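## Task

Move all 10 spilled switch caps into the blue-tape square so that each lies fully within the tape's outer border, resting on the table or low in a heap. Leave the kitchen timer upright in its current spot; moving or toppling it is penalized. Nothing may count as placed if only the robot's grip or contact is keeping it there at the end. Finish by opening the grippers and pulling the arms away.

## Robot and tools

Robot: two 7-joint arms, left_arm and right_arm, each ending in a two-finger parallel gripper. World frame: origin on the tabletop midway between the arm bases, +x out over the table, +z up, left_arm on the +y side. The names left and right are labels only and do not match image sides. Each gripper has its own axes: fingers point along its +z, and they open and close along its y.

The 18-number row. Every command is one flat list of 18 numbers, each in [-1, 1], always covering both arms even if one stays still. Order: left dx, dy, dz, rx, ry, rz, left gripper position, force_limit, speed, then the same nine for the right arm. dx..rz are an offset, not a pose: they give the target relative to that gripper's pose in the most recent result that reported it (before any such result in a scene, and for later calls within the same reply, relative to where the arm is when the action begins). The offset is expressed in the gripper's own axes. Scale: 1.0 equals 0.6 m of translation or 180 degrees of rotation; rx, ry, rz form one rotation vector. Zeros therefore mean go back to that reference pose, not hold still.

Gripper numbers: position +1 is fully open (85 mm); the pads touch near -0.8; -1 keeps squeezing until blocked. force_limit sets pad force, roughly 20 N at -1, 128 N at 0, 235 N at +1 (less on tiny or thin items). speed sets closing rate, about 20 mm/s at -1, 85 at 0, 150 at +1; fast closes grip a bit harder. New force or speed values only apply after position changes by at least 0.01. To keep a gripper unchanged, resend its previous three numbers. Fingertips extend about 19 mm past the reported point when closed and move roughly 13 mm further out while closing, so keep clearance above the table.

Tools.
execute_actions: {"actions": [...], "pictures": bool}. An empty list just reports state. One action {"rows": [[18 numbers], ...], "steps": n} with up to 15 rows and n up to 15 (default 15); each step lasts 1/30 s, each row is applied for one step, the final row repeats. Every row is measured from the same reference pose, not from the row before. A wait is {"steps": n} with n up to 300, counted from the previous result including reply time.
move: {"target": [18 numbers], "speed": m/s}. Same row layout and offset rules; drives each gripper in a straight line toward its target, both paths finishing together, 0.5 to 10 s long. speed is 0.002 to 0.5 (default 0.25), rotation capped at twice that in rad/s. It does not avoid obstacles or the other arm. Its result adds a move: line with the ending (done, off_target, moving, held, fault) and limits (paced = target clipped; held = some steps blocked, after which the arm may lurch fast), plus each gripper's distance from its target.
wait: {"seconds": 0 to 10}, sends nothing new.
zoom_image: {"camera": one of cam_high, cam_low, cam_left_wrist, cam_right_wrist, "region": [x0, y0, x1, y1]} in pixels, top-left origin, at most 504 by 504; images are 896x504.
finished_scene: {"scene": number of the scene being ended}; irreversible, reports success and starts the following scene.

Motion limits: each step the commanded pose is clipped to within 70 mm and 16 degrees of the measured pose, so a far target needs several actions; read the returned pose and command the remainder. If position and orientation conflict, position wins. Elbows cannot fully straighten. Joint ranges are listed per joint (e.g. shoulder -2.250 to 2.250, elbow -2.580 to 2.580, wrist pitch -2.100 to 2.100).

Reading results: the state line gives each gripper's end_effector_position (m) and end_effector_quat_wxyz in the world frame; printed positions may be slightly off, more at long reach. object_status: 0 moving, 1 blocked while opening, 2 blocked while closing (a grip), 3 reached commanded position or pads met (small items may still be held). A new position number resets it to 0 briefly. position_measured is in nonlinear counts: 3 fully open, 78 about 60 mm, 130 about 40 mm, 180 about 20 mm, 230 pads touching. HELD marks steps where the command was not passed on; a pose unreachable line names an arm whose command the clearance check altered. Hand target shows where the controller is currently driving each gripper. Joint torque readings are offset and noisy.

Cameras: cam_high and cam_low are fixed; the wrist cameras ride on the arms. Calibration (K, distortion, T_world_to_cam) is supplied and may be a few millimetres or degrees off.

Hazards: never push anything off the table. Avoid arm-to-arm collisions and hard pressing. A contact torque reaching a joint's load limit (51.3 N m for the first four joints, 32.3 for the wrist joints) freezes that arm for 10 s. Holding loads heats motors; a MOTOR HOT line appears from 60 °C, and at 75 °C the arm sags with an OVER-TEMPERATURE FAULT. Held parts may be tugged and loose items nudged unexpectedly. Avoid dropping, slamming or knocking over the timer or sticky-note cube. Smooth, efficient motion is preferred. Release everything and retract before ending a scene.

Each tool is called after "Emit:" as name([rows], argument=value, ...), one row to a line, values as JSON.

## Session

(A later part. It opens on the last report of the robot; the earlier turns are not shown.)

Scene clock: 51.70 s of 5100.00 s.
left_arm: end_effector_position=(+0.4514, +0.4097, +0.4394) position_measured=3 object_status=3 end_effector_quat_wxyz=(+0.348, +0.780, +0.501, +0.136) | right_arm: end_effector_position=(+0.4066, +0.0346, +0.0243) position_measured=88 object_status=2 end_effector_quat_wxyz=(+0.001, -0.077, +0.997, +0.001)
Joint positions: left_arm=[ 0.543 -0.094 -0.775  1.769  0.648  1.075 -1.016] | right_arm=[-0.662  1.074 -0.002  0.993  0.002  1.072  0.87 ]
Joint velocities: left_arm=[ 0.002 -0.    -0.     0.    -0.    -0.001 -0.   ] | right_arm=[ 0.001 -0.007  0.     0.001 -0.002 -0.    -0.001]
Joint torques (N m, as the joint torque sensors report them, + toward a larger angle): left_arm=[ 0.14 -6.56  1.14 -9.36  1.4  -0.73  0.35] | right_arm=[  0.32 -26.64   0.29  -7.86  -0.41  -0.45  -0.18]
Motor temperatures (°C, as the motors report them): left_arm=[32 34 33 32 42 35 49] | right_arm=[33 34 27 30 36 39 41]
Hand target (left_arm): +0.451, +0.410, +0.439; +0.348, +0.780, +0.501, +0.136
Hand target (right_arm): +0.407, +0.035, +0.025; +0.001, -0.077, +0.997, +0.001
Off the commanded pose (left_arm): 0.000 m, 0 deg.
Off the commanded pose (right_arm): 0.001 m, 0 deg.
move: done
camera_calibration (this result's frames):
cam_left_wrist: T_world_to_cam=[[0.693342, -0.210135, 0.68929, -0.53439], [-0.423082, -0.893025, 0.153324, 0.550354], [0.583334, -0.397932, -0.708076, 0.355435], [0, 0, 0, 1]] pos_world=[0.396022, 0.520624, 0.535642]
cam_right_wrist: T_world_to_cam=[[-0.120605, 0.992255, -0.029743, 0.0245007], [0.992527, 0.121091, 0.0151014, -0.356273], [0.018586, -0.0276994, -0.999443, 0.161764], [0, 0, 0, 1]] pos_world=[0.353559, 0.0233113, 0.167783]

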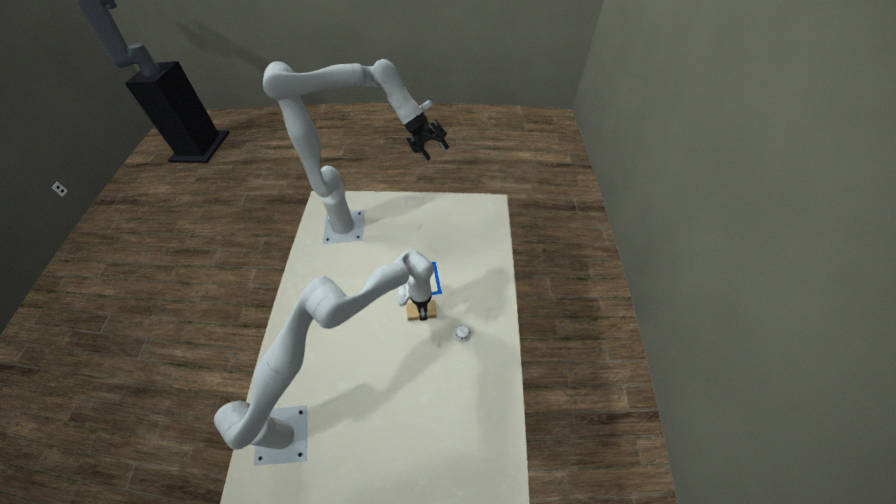

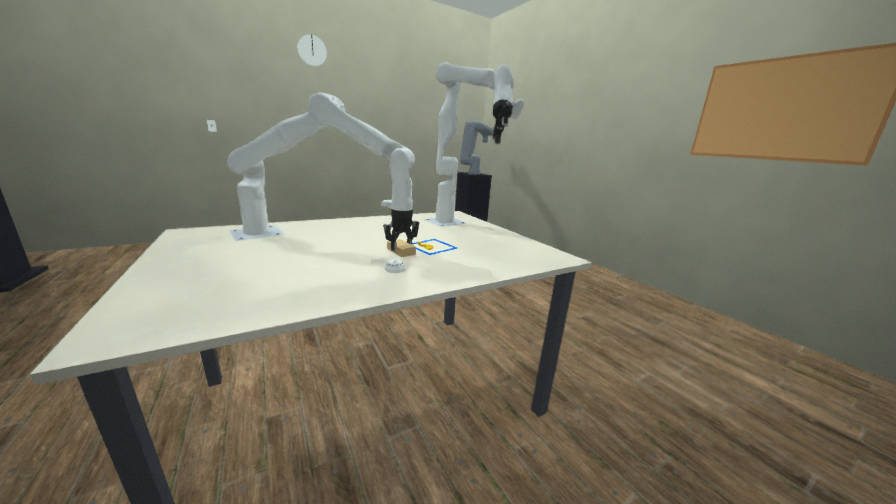

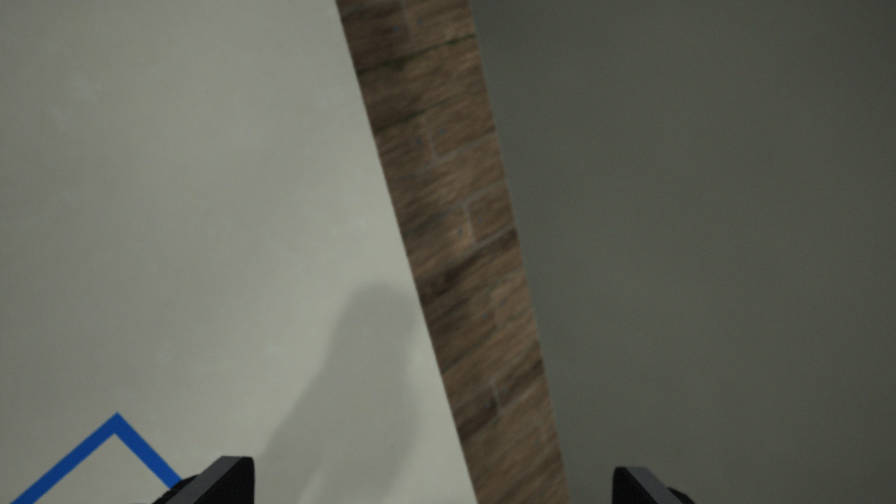

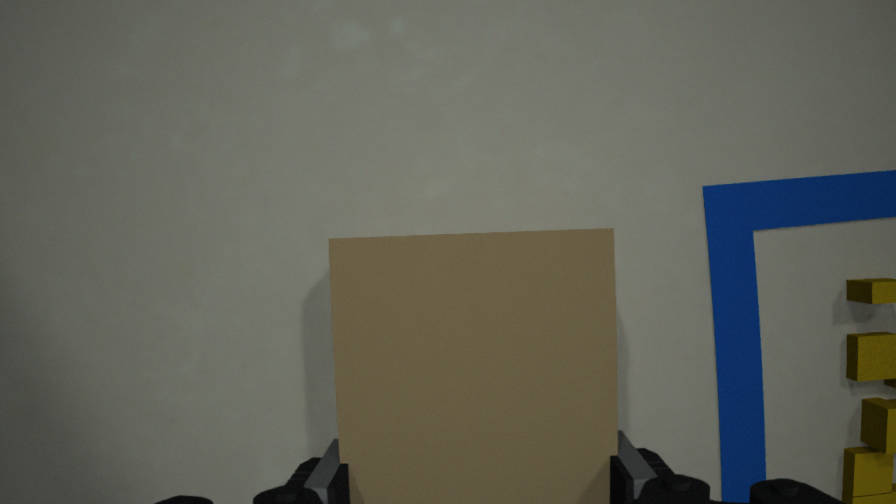

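Emit:
move(target=[0,0,0,0,0,0,1,0,0,0,0,0,0,0,0,1,0,0])

Emit:
move(target=[0,0,0,0,0,0,1,0,0,0,0,-0.07,0,0,0,1,0,0])

Emit:
move(target=[0,0,0,0,0,0,1,0,0,-0.229,-0.1805,0,0,0,0.289,1,0,0])

Emit:
move(target=[0,0,0,0,0,0,1,0,0,0,0,0.075,0,0,0,1,0,0], speed=0.08)

Emit:
move(target=[0,0,0,0,0,0,1,0,0,0,0,0,0,0,0,-1,-0.7,-0.3])

Emit:
move(target=[0,0,0,0,0,0,1,0,0,0,0,-0.012,0,0,0,-1,-0.7,-0.3], speed=0.05)

Emit:
move(target=[0,0,0,0,0,0,1,0,0,0.133,-0.13,0,0,0,0,-1,-0.7,-0.3], speed=0.12)

Emit:
move(target=[0,0,0,0,0,0,1,0,0,0,0,0.011,0,0,0,-1,-0.7,-0.3], speed=0.02)

Emit:
move(target=[0,0,0,0,0,0,1,0,0,0,0,0,0,0,0,1,0,0])

Emit:
move(target=[0,0,0,0,0,0,1,0,0,0,0,-0.3,0,0,0,1,0,0])

Scene clock: 64.43 s of 5100.00 s.
left_arm: end_effector_position=(+0.4514, +0.4097, +0.4394) position_measured=3 object_status=3 end_effector_quat_wxyz=(+0.348, +0.780, +0.501, +0.136) | right_arm: end_effector_position=(+0.4066, +0.0346, +0.0243) position_measured=3 object_status=0 end_effector_quat_wxyz=(+0.001, -0.077, +0.997, +0.001)
Joint positions: left_arm=[ 0.543 -0.094 -0.775  1.769  0.648  1.075 -1.016] | right_arm=[-0.662  1.074 -0.002  0.993  0.002  1.072  0.87 ]
Joint velocities: left_arm=[-0.     0.    -0.     0.     0.    -0.001 -0.001] | right_arm=[ 0.    -0.    -0.     0.    -0.001  0.001  0.001]
Joint torques (N m, as the joint torque sensors report them, + toward a larger angle): left_arm=[-0.09 -7.09  0.87 -9.63  1.45 -0.79  0.24] | right_arm=[  0.2  -26.58   0.13  -8.09  -0.3   -0.48  -0.11]
Motor temperatures (°C, as the motors report them): left_arm=[32 35 33 32 42 35 49] | right_arm=[33 34 27 30 36 39 41]
Hand target (left_arm): +0.451, +0.410, +0.439; +0.348, +0.780, +0.501, +0.136
Hand target (right_arm): +0.407, +0.035, +0.024; +0.001, -0.077, +0.997, +0.001
Off the commanded pose (left_arm): 0.000 m, 0 deg.
Off the commanded pose (right_arm): 0.000 m, 0 deg.
After step 90, 9.00 s passed at rest.
move: done
camera_calibration (this result's frames):
cam_left_wrist: T_world_to_cam=[[0.693342, -0.210135, 0.68929, -0.534391], [-0.423081, -0.893025, 0.153323, 0.550354], [0.583335, -0.397931, -0.708076, 0.355434], [0, 0, 0, 1]] pos_world=[0.396023, 0.520625, 0.535642]
cam_right_wrist: T_world_to_cam=[[-0.120604, 0.992255, -0.0297354, 0.0244982], [0.992527, 0.12109, 0.0151103, -0.356277], [0.018594, -0.0276908, -0.999444, 0.161766], [0, 0, 0, 1]] pos_world=[0.353561, 0.0233124, 0.167788]

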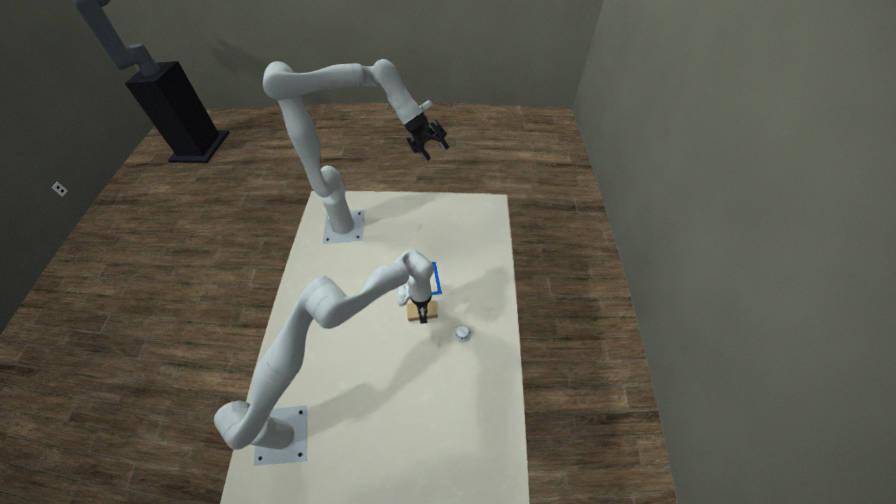

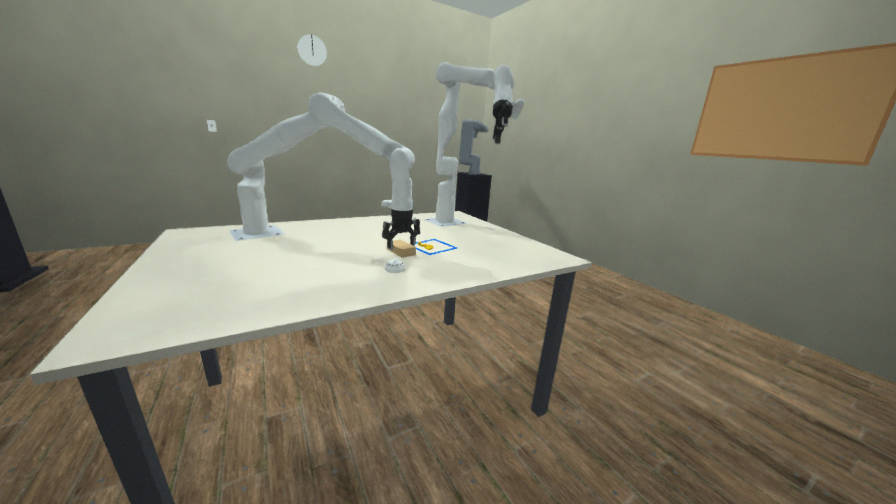

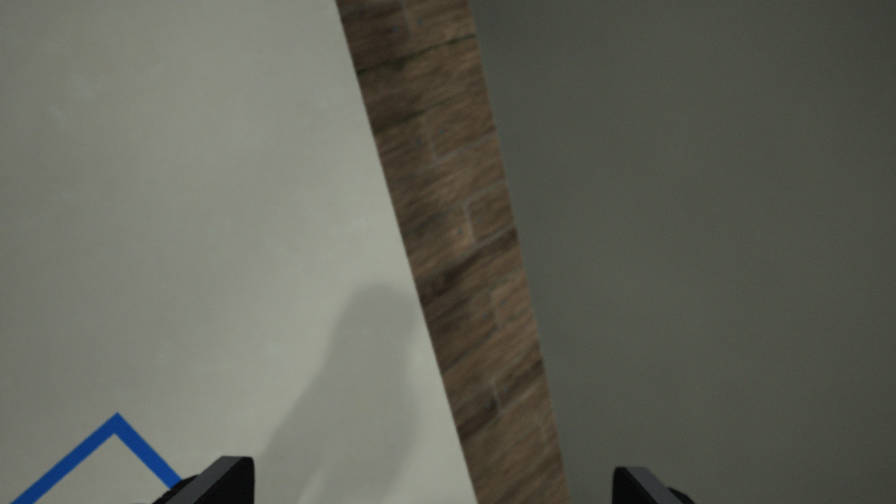

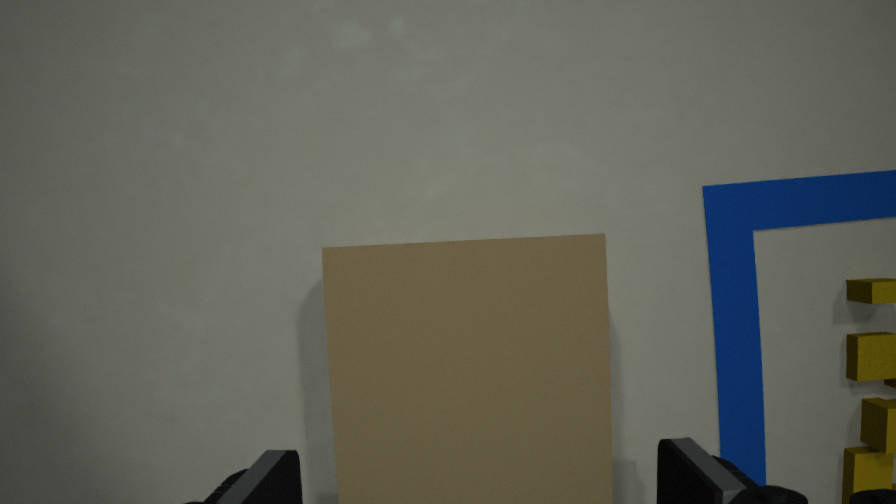

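Scene clock: 65.17 s of 5100.00 s.
left_arm: end_effector_position=(+0.4514, +0.4097, +0.4394) position_measured=3 object_status=3 end_effector_quat_wxyz=(+0.348, +0.780, +0.501, +0.136) | right_arm: end_effector_position=(+0.4065, +0.0344, +0.0662) position_measured=3 object_status=3 end_effector_quat_wxyz=(+0.001, -0.077, +0.997, +0.000)
Joint positions: left_arm=[ 0.543 -0.094 -0.775  1.769  0.648  1.075 -1.016] | right_arm=[-0.663  1.021 -0.     0.966  0.001  1.152  0.87 ]
Joint velocities: left_arm=[ 0.001 -0.    -0.     0.001 -0.    -0.001 -0.001] | right_arm=[-0.    -0.001  0.     0.002  0.001  0.    -0.001]
Joint torques (N m, as the joint torque sensors report them, + toward a larger angle): left_arm=[-0.08 -7.11  1.23 -9.94  1.7  -0.79  0.2 ] | right_arm=[  0.18 -26.35   0.22  -8.46  -0.3   -0.43  -0.1 ]
Motor temperatures (°C, as the motors report them): left_arm=[32 35 33 32 42 35 49] | right_arm=[33 34 27 30 36 39 41]
Hand target (left_arm): +0.451, +0.410, +0.439; +0.348, +0.780, +0.501, +0.136
Hand target (right_arm): +0.407, +0.034, +0.066; +0.001, -0.077, +0.997, +0.000
Off the commanded pose (left_arm): 0.000 m, 0 deg.
Off the commanded pose (right_arm): 0.000 m, 0 deg.
move: done
camera_calibration (this result's frames):
cam_left_wrist: T_world_to_cam=[[0.693342, -0.210135, 0.68929, -0.534391], [-0.42308, -0.893026, 0.153322, 0.550355], [0.583336, -0.39793, -0.708076, 0.355433], [0, 0, 0, 1]] pos_world=[0.396023, 0.520625, 0.535642]
cam_right_wrist: T_world_to_cam=[[-0.120523, 0.99226, -0.0298887, 0.0258617], [0.992536, 0.121013, 0.0151323, -0.356809], [0.018632, -0.0278418, -0.999439, 0.203658], [0, 0, 0, 1]] pos_world=[0.353468, 0.023187, 0.209716]

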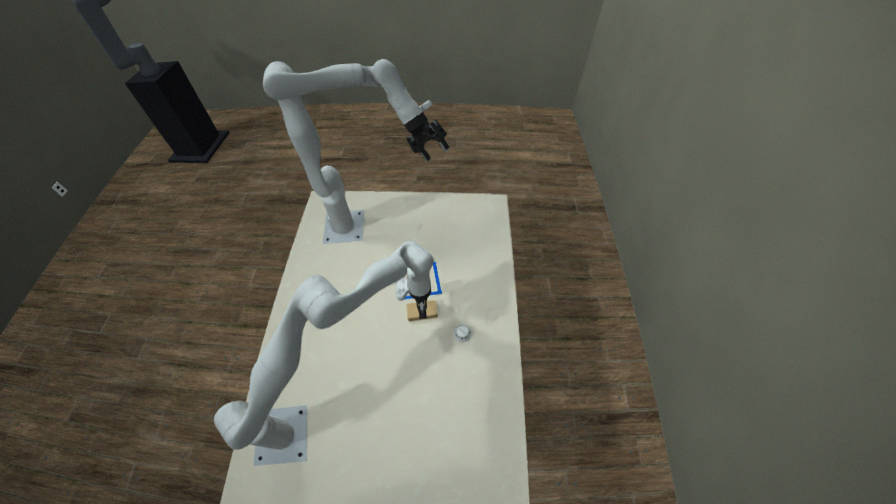

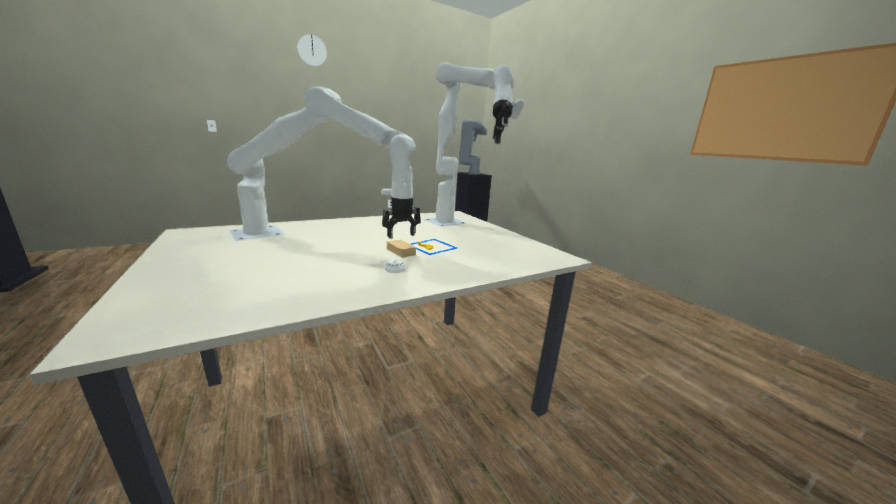

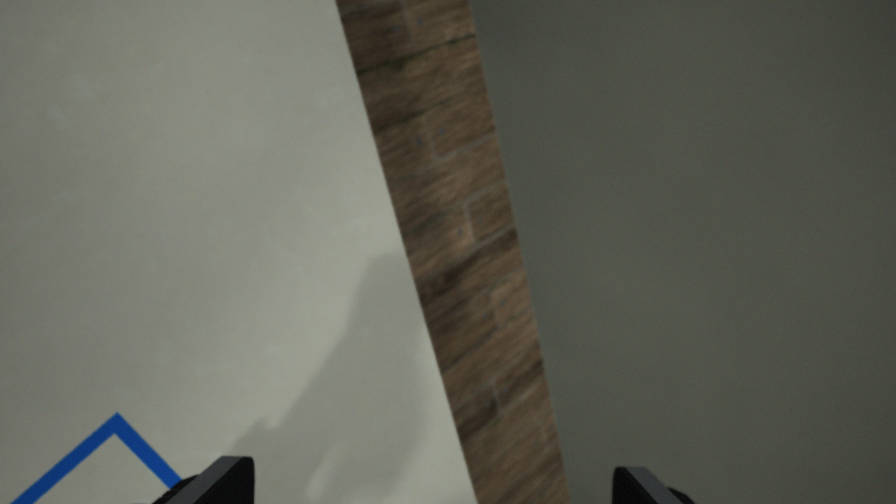

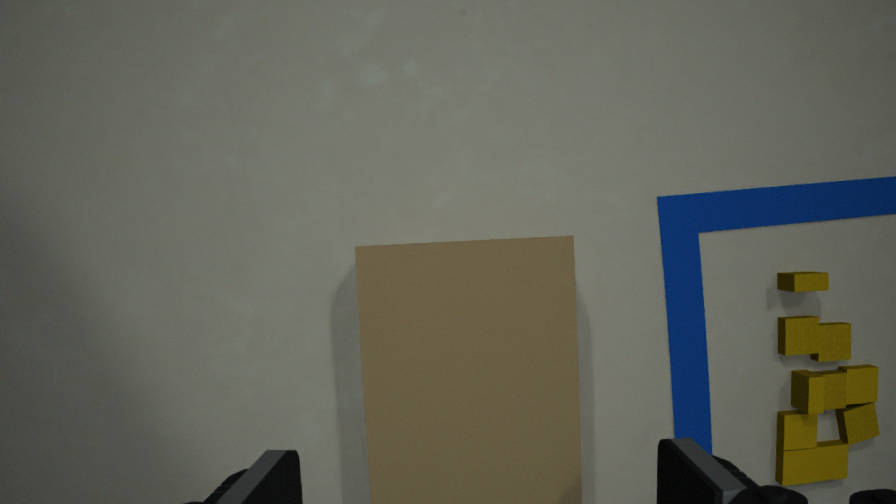

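Scene clock: 67.37 s of 5100.00 s.
left_arm: end_effector_position=(+0.4514, +0.4097, +0.4394) position_measured=3 object_status=3 end_effector_quat_wxyz=(+0.348, +0.780, +0.501, +0.136) | right_arm: end_effector_position=(+0.5591, -0.0511, +0.0672) position_measured=3 object_status=3 end_effector_quat_wxyz=(+0.001, +0.368, +0.930, +0.001)
Joint positions: left_arm=[ 0.543 -0.094 -0.775  1.769  0.648  1.075 -1.016] | right_arm=[-0.452  1.242  0.169  0.477 -0.162  1.426  0.251]
Joint velocities: left_arm=[ 0.002  0.    -0.    -0.    -0.     0.001  0.   ] | right_arm=[ 0.003  0.012 -0.    -0.015  0.001  0.009 -0.001]
Joint torques (N m, as the joint torque sensors report them, + toward a larger angle): left_arm=[-0.09 -7.2   1.12 -9.82  1.62 -0.61  0.23] | right_arm=[  0.5  -28.73   0.96  -8.58  -0.32  -0.52   0.03]
Motor temperatures (°C, as the motors report them): left_arm=[32 35 33 32 42 35 49] | right_arm=[33 35 27 30 36 39 41]
Hand target (left_arm): +0.451, +0.410, +0.439; +0.348, +0.780, +0.501, +0.136
Hand target (right_arm): +0.559, -0.051, +0.066; +0.001, +0.369, +0.930, +0.001
Off the commanded pose (left_arm): 0.000 m, 0 deg.
Off the commanded pose (right_arm): 0.001 m, 0 deg.
move: done
camera_calibration (this result's frames):
cam_left_wrist: T_world_to_cam=[[0.693342, -0.210134, 0.68929, -0.534391], [-0.423079, -0.893027, 0.153321, 0.550356], [0.583336, -0.397928, -0.708076, 0.355432], [0, 0, 0, 1]] pos_world=[0.396024, 0.520625, 0.535642]
cam_right_wrist: T_world_to_cam=[[0.70851, 0.705162, -0.0275724, -0.349221], [0.705628, -0.708457, 0.0133094, -0.379782], [-0.0101486, -0.0288856, -0.999531, 0.215468], [0, 0, 0, 1]] pos_world=[0.517598, -0.0165776, 0.210793]

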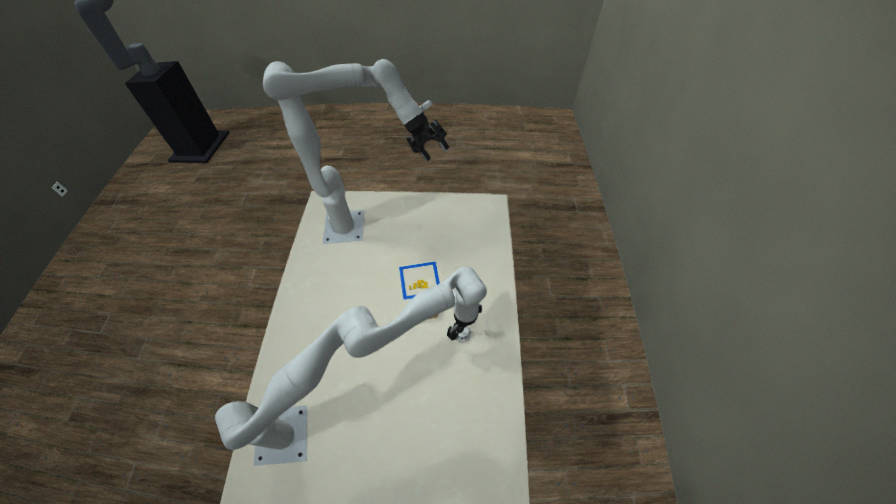

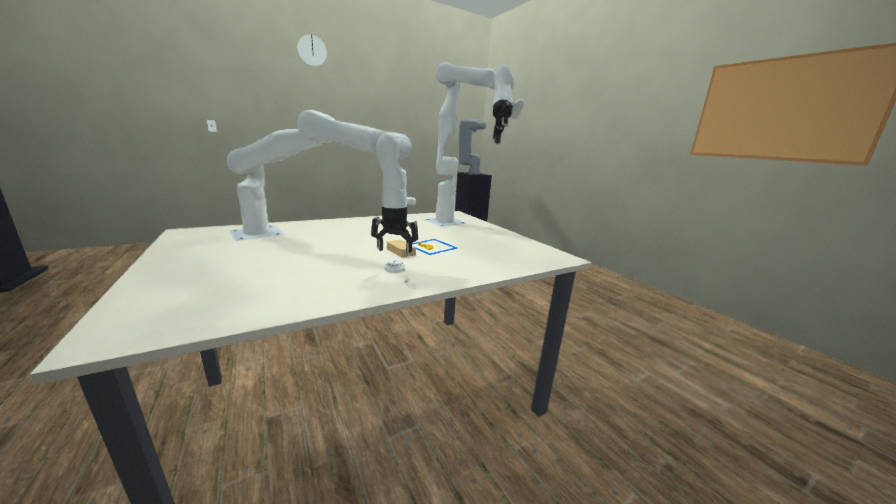

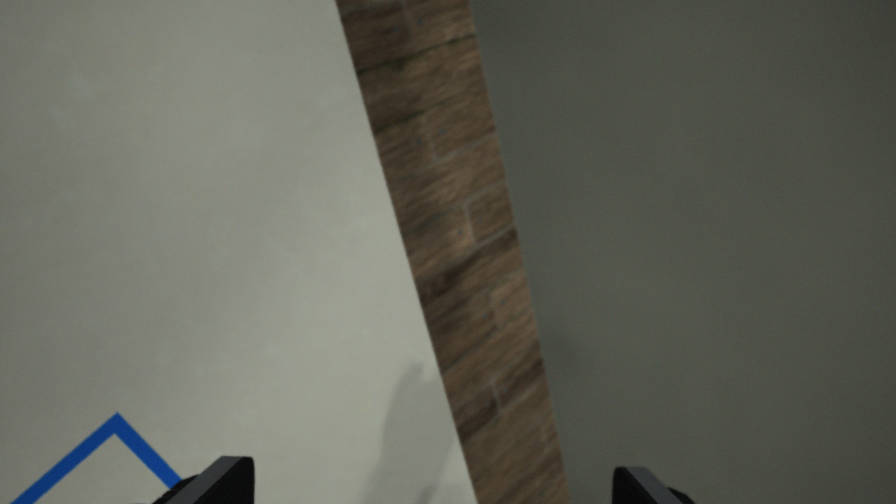

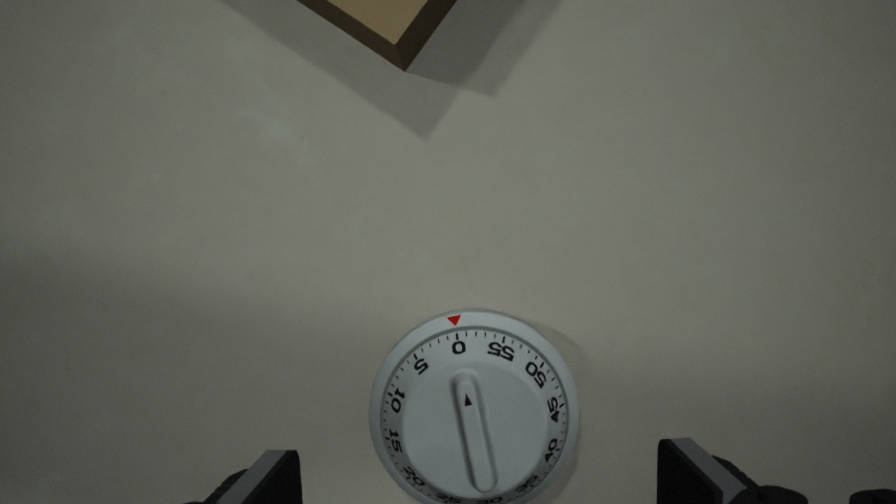

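Scene clock: 68.20 s of 5100.00 s.
left_arm: end_effector_position=(+0.4514, +0.4097, +0.4394) position_measured=3 object_status=3 end_effector_quat_wxyz=(+0.348, +0.780, +0.501, +0.136) | right_arm: end_effector_position=(+0.5593, -0.0509, +0.0222) position_measured=3 object_status=3 end_effector_quat_wxyz=(+0.001, +0.368, +0.930, +0.001)
Joint positions: left_arm=[ 0.543 -0.094 -0.775  1.769  0.648  1.075 -1.016] | right_arm=[-0.454  1.284  0.164  0.525 -0.162  1.336  0.256]
Joint velocities: left_arm=[-0.001 -0.     0.    -0.    -0.    -0.     0.001] | right_arm=[ 0.    -0.     0.    -0.002 -0.001 -0.     0.001]
Joint torques (N m, as the joint torque sensors report them, + toward a larger angle): left_arm=[-0.13 -6.82  1.16 -9.31  1.61 -0.87  0.02] | right_arm=[  0.28 -29.07   1.    -8.96  -0.33  -0.54  -0.11]
Motor temperatures (°C, as the motors report them): left_arm=[32 35 33 32 42 35 49] | right_arm=[33 35 27 30 36 39 41]
Hand target (left_arm): +0.451, +0.410, +0.439; +0.348, +0.780, +0.501, +0.136
Hand target (right_arm): +0.559, -0.051, +0.022; +0.001, +0.368, +0.930, +0.001
Off the commanded pose (left_arm): 0.000 m, 0 deg.
Off the commanded pose (right_arm): 0.000 m, 0 deg.
move: done
camera_calibration (this result's frames):
cam_left_wrist: T_world_to_cam=[[0.693341, -0.210134, 0.689291, -0.534392], [-0.423078, -0.893027, 0.15332, 0.550357], [0.583338, -0.397927, -0.708076, 0.35543], [0, 0, 0, 1]] pos_world=[0.396024, 0.520625, 0.535642]
cam_right_wrist: T_world_to_cam=[[0.708437, 0.705234, -0.0276024, -0.350619], [0.7057, -0.708387, 0.0132304, -0.379194], [-0.0102227, -0.0288519, -0.999531, 0.170539], [0, 0, 0, 1]] pos_world=[0.517732, -0.0164272, 0.165798]

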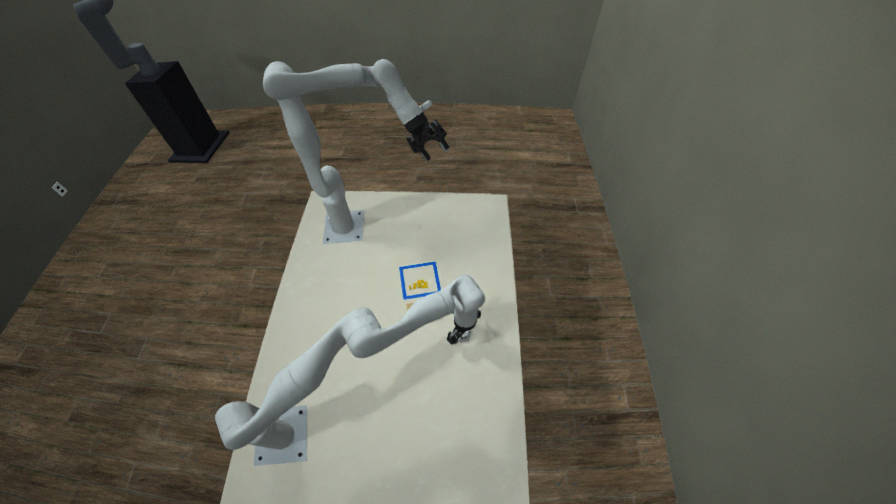

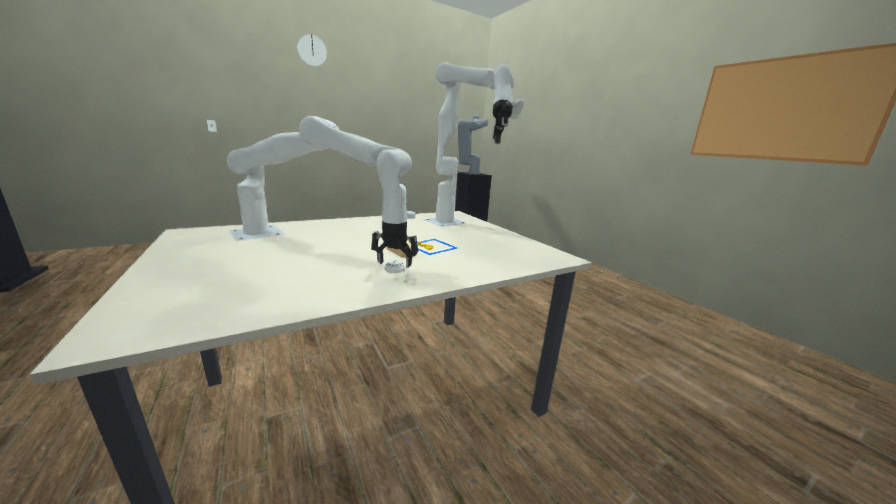

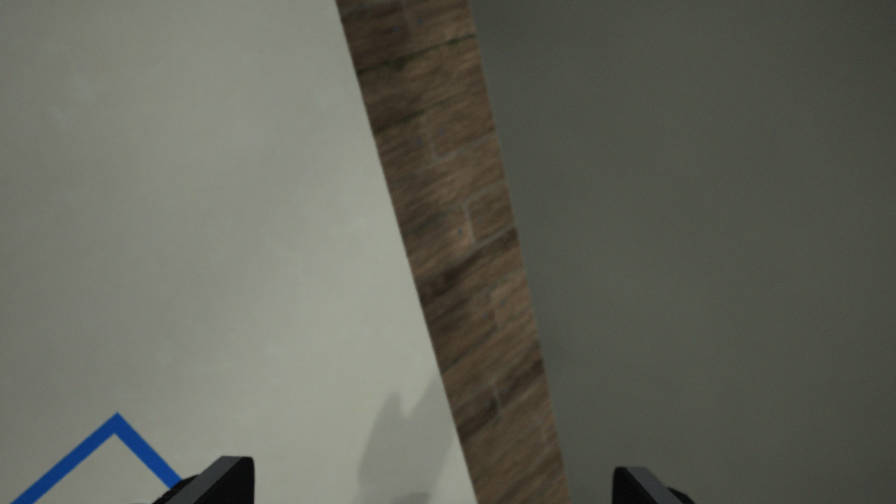

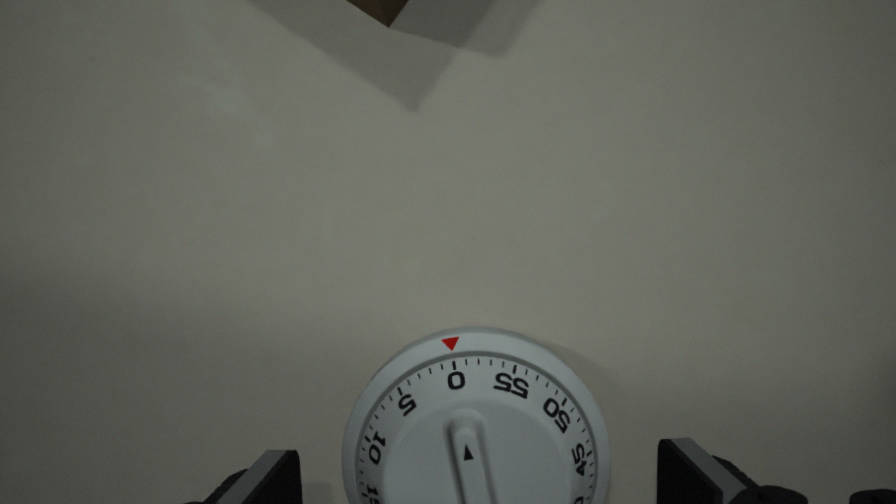

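Scene clock: 68.87 s of 5100.00 s.
left_arm: end_effector_position=(+0.4514, +0.4097, +0.4394) position_measured=3 object_status=3 end_effector_quat_wxyz=(+0.348, +0.780, +0.501, +0.136) | right_arm: end_effector_position=(+0.5595, -0.0508, +0.0227) position_measured=70 object_status=2 end_effector_quat_wxyz=(+0.001, +0.368, +0.930, +0.002)
Joint positions: left_arm=[ 0.543 -0.094 -0.775  1.769  0.648  1.075 -1.016] | right_arm=[-0.454  1.284  0.164  0.525 -0.162  1.336  0.256]
Joint velocities: left_arm=[ 0.001 -0.     0.     0.    -0.    -0.    -0.   ] | right_arm=[-0.    -0.    -0.    -0.     0.     0.     0.001]
Joint torques (N m, as the joint torque sensors report them, + toward a larger angle): left_arm=[-0.08 -7.16  0.76 -9.8   1.43 -0.73  0.  ] | right_arm=[  0.2  -28.59   1.    -8.59  -0.36  -0.58  -0.14]
Motor temperatures (°C, as the motors report them): left_arm=[32 35 33 32 42 35 49] | right_arm=[33 35 27 30 36 39 41]
Hand target (left_arm): +0.451, +0.410, +0.439; +0.348, +0.780, +0.501, +0.136
Hand target (right_arm): +0.559, -0.051, +0.022; +0.001, +0.368, +0.930, +0.001
Off the commanded pose (left_arm): 0.000 m, 0 deg.
Off the commanded pose (right_arm): 0.001 m, 0 deg.
move: done
camera_calibration (this result's frames):
cam_left_wrist: T_world_to_cam=[[0.693341, -0.210134, 0.689291, -0.534393], [-0.423077, -0.893028, 0.153319, 0.550358], [0.583338, -0.397926, -0.708076, 0.355429], [0, 0, 0, 1]] pos_world=[0.396025, 0.520626, 0.535642]
cam_right_wrist: T_world_to_cam=[[0.708434, 0.705271, -0.0267244, -0.350883], [0.705713, -0.70837, 0.0134339, -0.379273], [-0.00945626, -0.0283768, -0.999553, 0.170699], [0, 0, 0, 1]] pos_world=[0.51785, -0.0163543, 0.16634]

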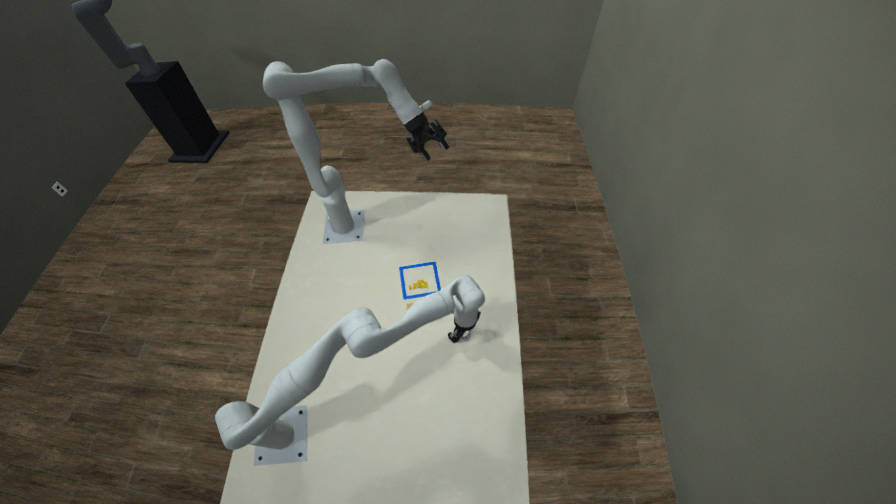

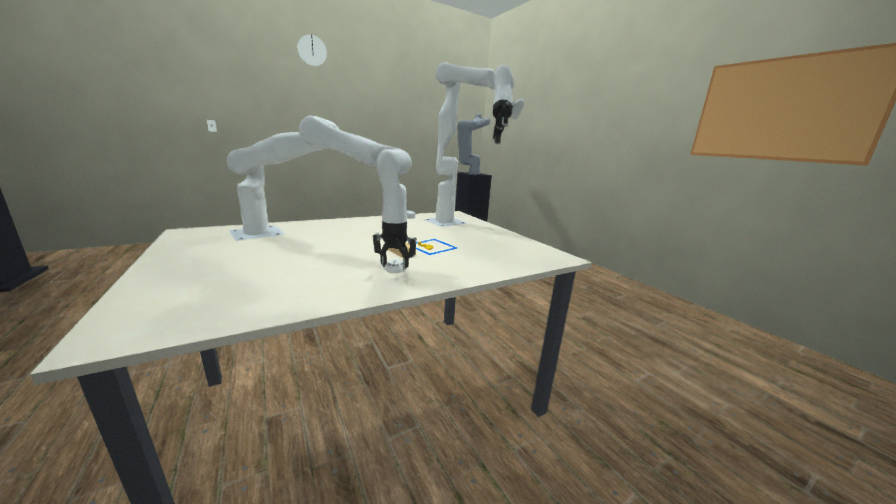

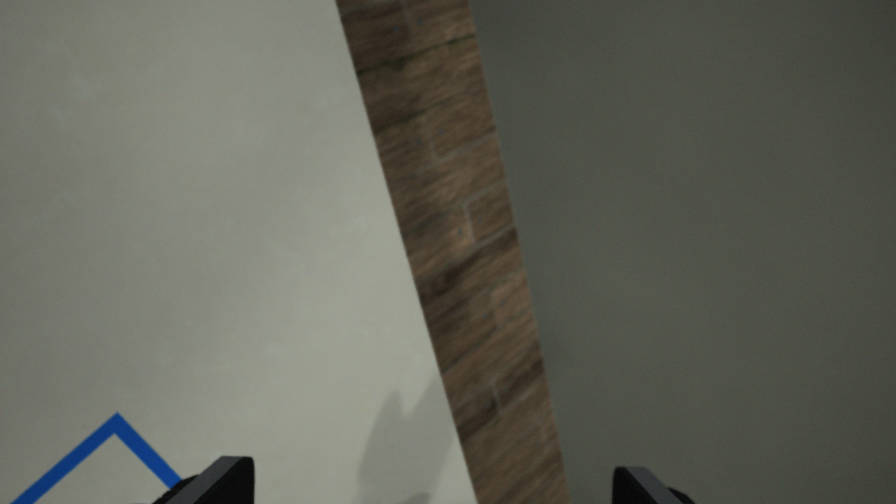

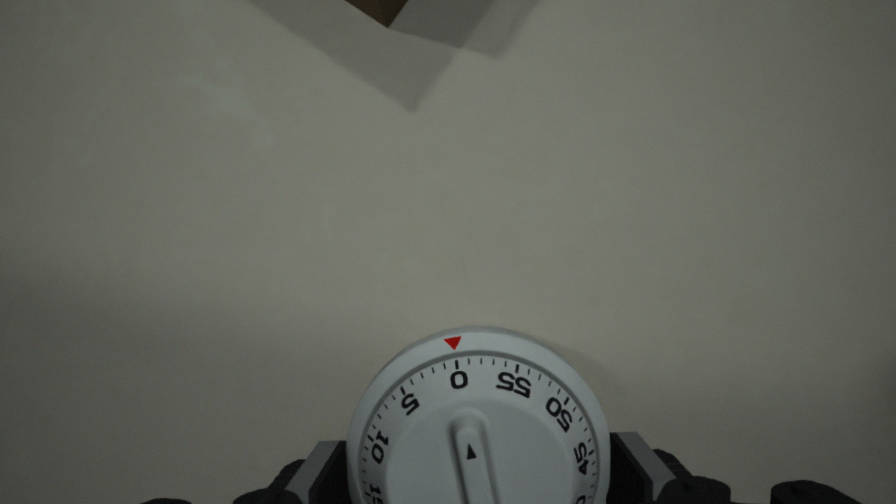

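Scene clock: 69.57 s of 5100.00 s.
left_arm: end_effector_position=(+0.4514, +0.4097, +0.4394) position_measured=3 object_status=3 end_effector_quat_wxyz=(+0.348, +0.780, +0.501, +0.136) | right_arm: end_effector_position=(+0.5595, -0.0508, +0.0299) position_measured=70 object_status=2 end_effector_quat_wxyz=(+0.001, +0.368, +0.930, +0.002)
Joint positions: left_arm=[ 0.543 -0.094 -0.775  1.769  0.648  1.075 -1.016] | right_arm=[-0.454  1.276  0.165  0.519 -0.162  1.349  0.255]
Joint velocities: left_arm=[-0.001 -0.    -0.     0.001 -0.    -0.001 -0.002] | right_arm=[-0.     0.    -0.    -0.    -0.001 -0.     0.001]
Joint torques (N m, as the joint torque sensors report them, + toward a larger angle): left_arm=[ 0.21 -6.8   1.01 -9.98  1.77 -0.77  0.36] | right_arm=[  0.21 -29.58   0.99  -9.02  -0.25  -0.49  -0.17]
Motor temperatures (°C, as the motors report them): left_arm=[32 35 33 32 42 35 49] | right_arm=[33 35 27 30 36 39 41]
Hand target (left_arm): +0.451, +0.410, +0.439; +0.348, +0.780, +0.501, +0.136
Hand target (right_arm): +0.559, -0.051, +0.030; +0.001, +0.368, +0.930, +0.002
Off the commanded pose (left_arm): 0.000 m, 0 deg.
Off the commanded pose (right_arm): 0.000 m, 0 deg.
move: done
camera_calibration (this result's frames):
cam_left_wrist: T_world_to_cam=[[0.693341, -0.210134, 0.689291, -0.534393], [-0.423076, -0.893029, 0.153318, 0.550359], [0.583339, -0.397924, -0.708076, 0.355428], [0, 0, 0, 1]] pos_world=[0.396025, 0.520626, 0.535642]
cam_right_wrist: T_world_to_cam=[[0.708441, 0.705265, -0.0267024, -0.350663], [0.705707, -0.708376, 0.013451, -0.379368], [-0.00942881, -0.0283733, -0.999553, 0.177884], [0, 0, 0, 1]] pos_world=[0.517824, -0.0163781, 0.173544]

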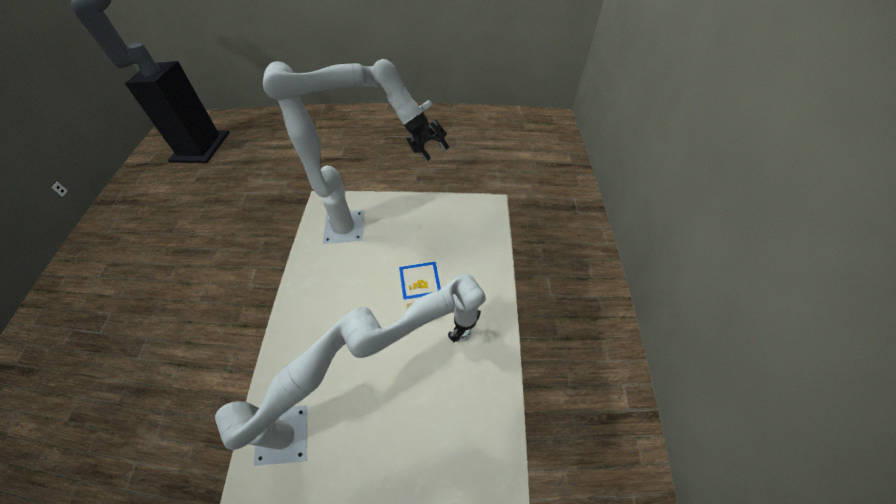

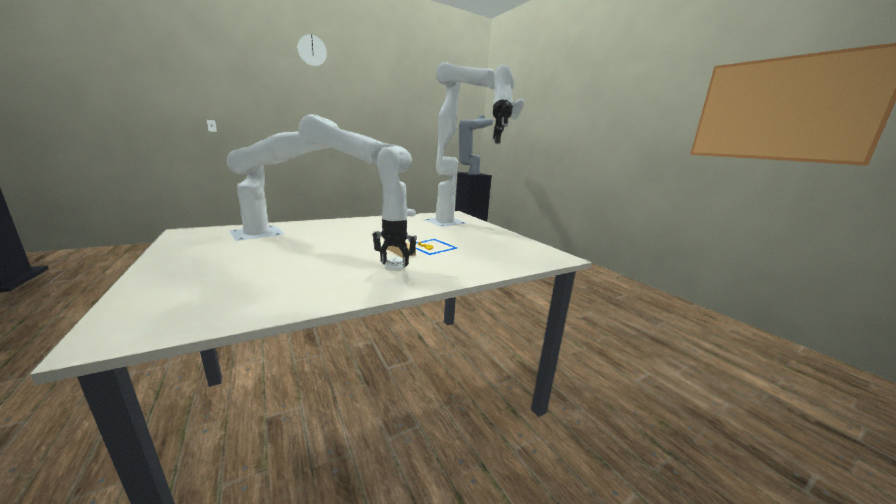

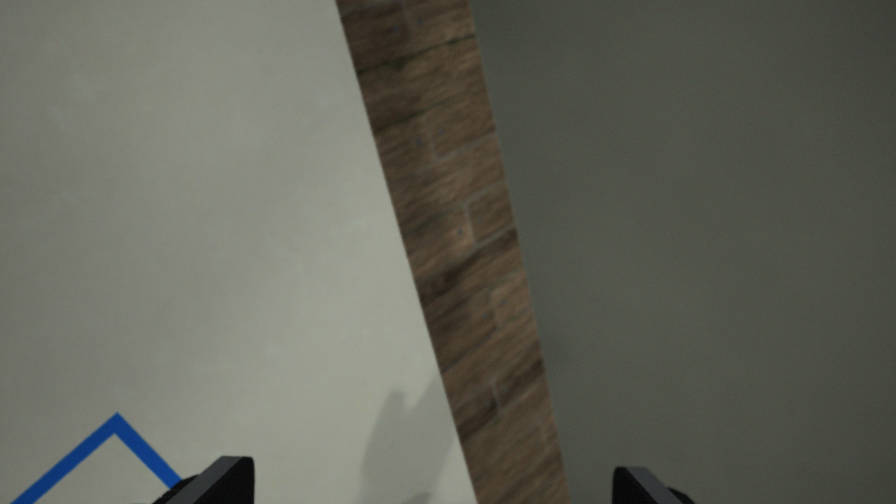

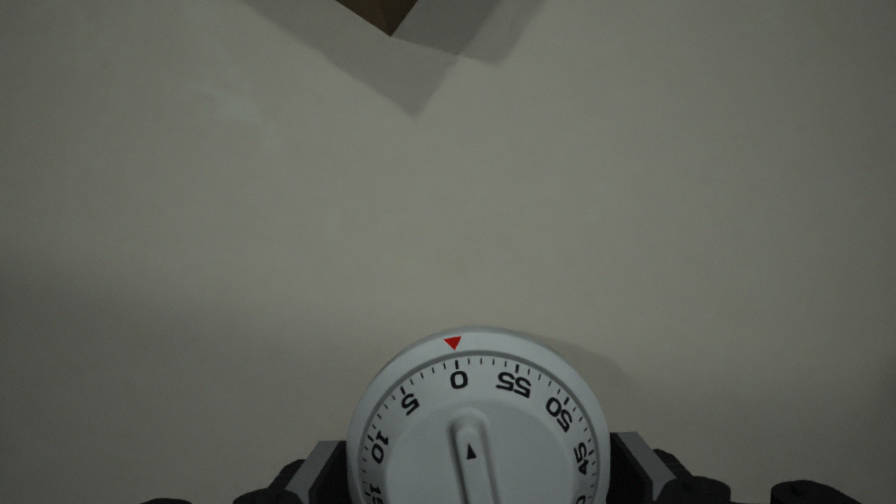

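Scene clock: 70.87 s of 5100.00 s.
left_arm: end_effector_position=(+0.4514, +0.4097, +0.4394) position_measured=3 object_status=3 end_effector_quat_wxyz=(+0.348, +0.780, +0.501, +0.136) | right_arm: end_effector_position=(+0.4477, -0.0534, +0.0288) position_measured=70 object_status=2 end_effector_quat_wxyz=(+0.001, +0.368, +0.930, +0.001)
Joint positions: left_arm=[ 0.543 -0.094 -0.775  1.769  0.648  1.075 -1.016] | right_arm=[-0.59   1.005  0.154  1.155 -0.156  0.989  0.205]
Joint velocities: left_arm=[-0.001 -0.     0.    -0.    -0.    -0.001 -0.001] | right_arm=[-0.003 -0.011 -0.001  0.002 -0.    -0.001 -0.   ]
Joint torques (N m, as the joint torque sensors report them, + toward a larger angle): left_arm=[ 0.02 -6.97  1.19 -9.76  1.44 -0.93  0.24] | right_arm=[  0.24 -25.65   1.39  -7.73  -0.31  -0.61  -0.15]
Motor temperatures (°C, as the motors report them): left_arm=[32 35 33 32 42 35 49] | right_arm=[33 35 27 30 36 39 41]
Hand target (left_arm): +0.451, +0.410, +0.439; +0.348, +0.780, +0.501, +0.136
Hand target (right_arm): +0.448, -0.053, +0.029; +0.001, +0.368, +0.930, +0.002
Off the commanded pose (left_arm): 0.000 m, 0 deg.
Off the commanded pose (right_arm): 0.001 m, 0 deg.
move: done
camera_calibration (this result's frames):
cam_left_wrist: T_world_to_cam=[[0.693341, -0.210133, 0.689291, -0.534394], [-0.423075, -0.893029, 0.153317, 0.55036], [0.58334, -0.397923, -0.708076, 0.355427], [0, 0, 0, 1]] pos_world=[0.396026, 0.520626, 0.535643]
cam_right_wrist: T_world_to_cam=[[0.707821, 0.705846, -0.0277732, -0.269327], [0.706319, -0.707766, 0.0134486, -0.302559], [-0.0101643, -0.029136, -0.999524, 0.175897], [0, 0, 0, 1]] pos_world=[0.406127, -0.018913, 0.172402]

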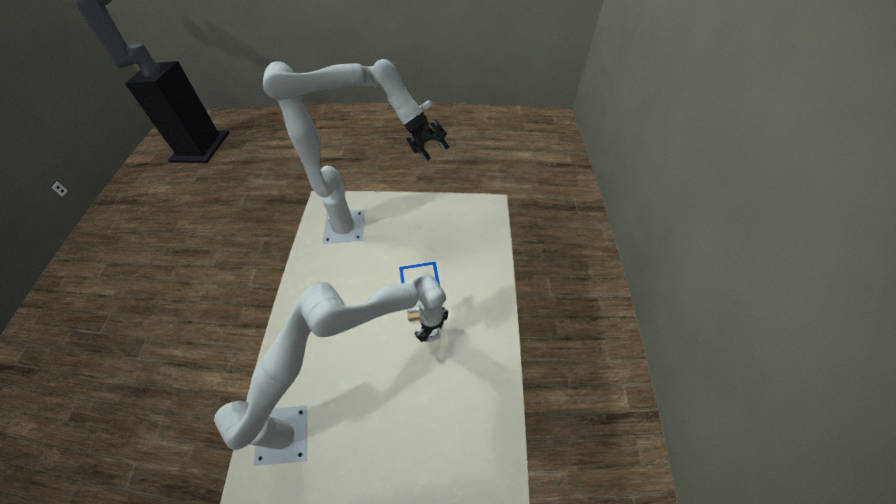

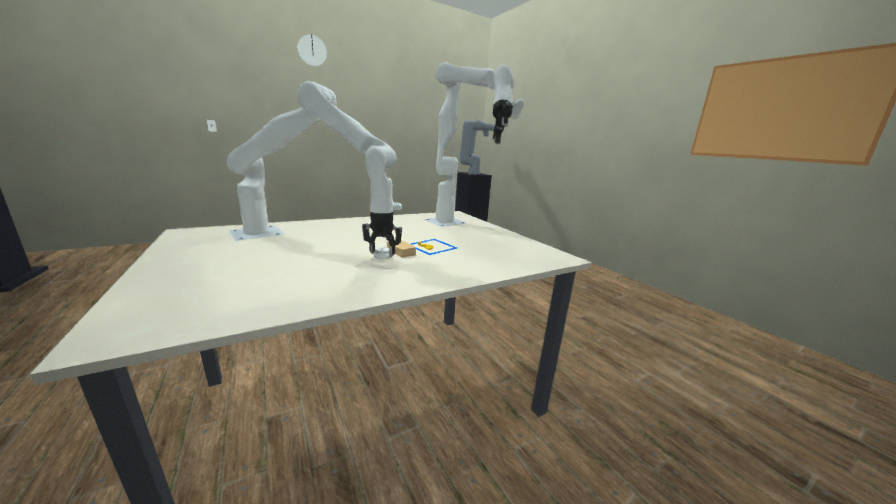

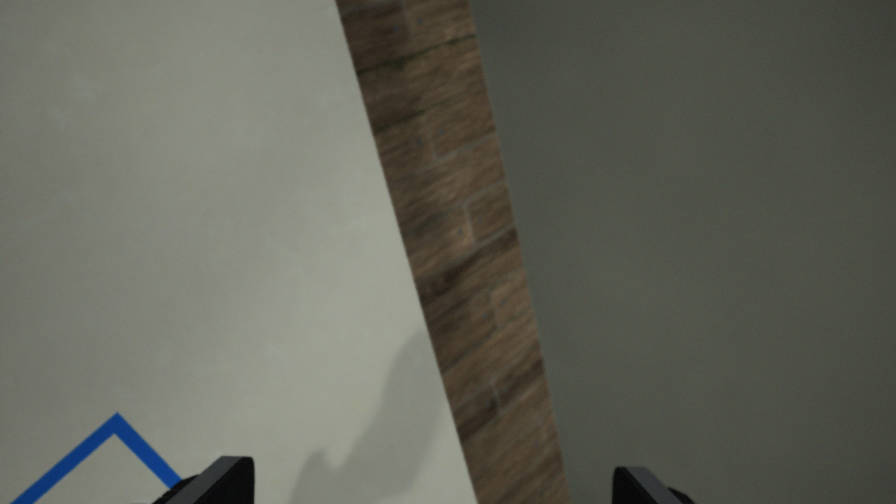

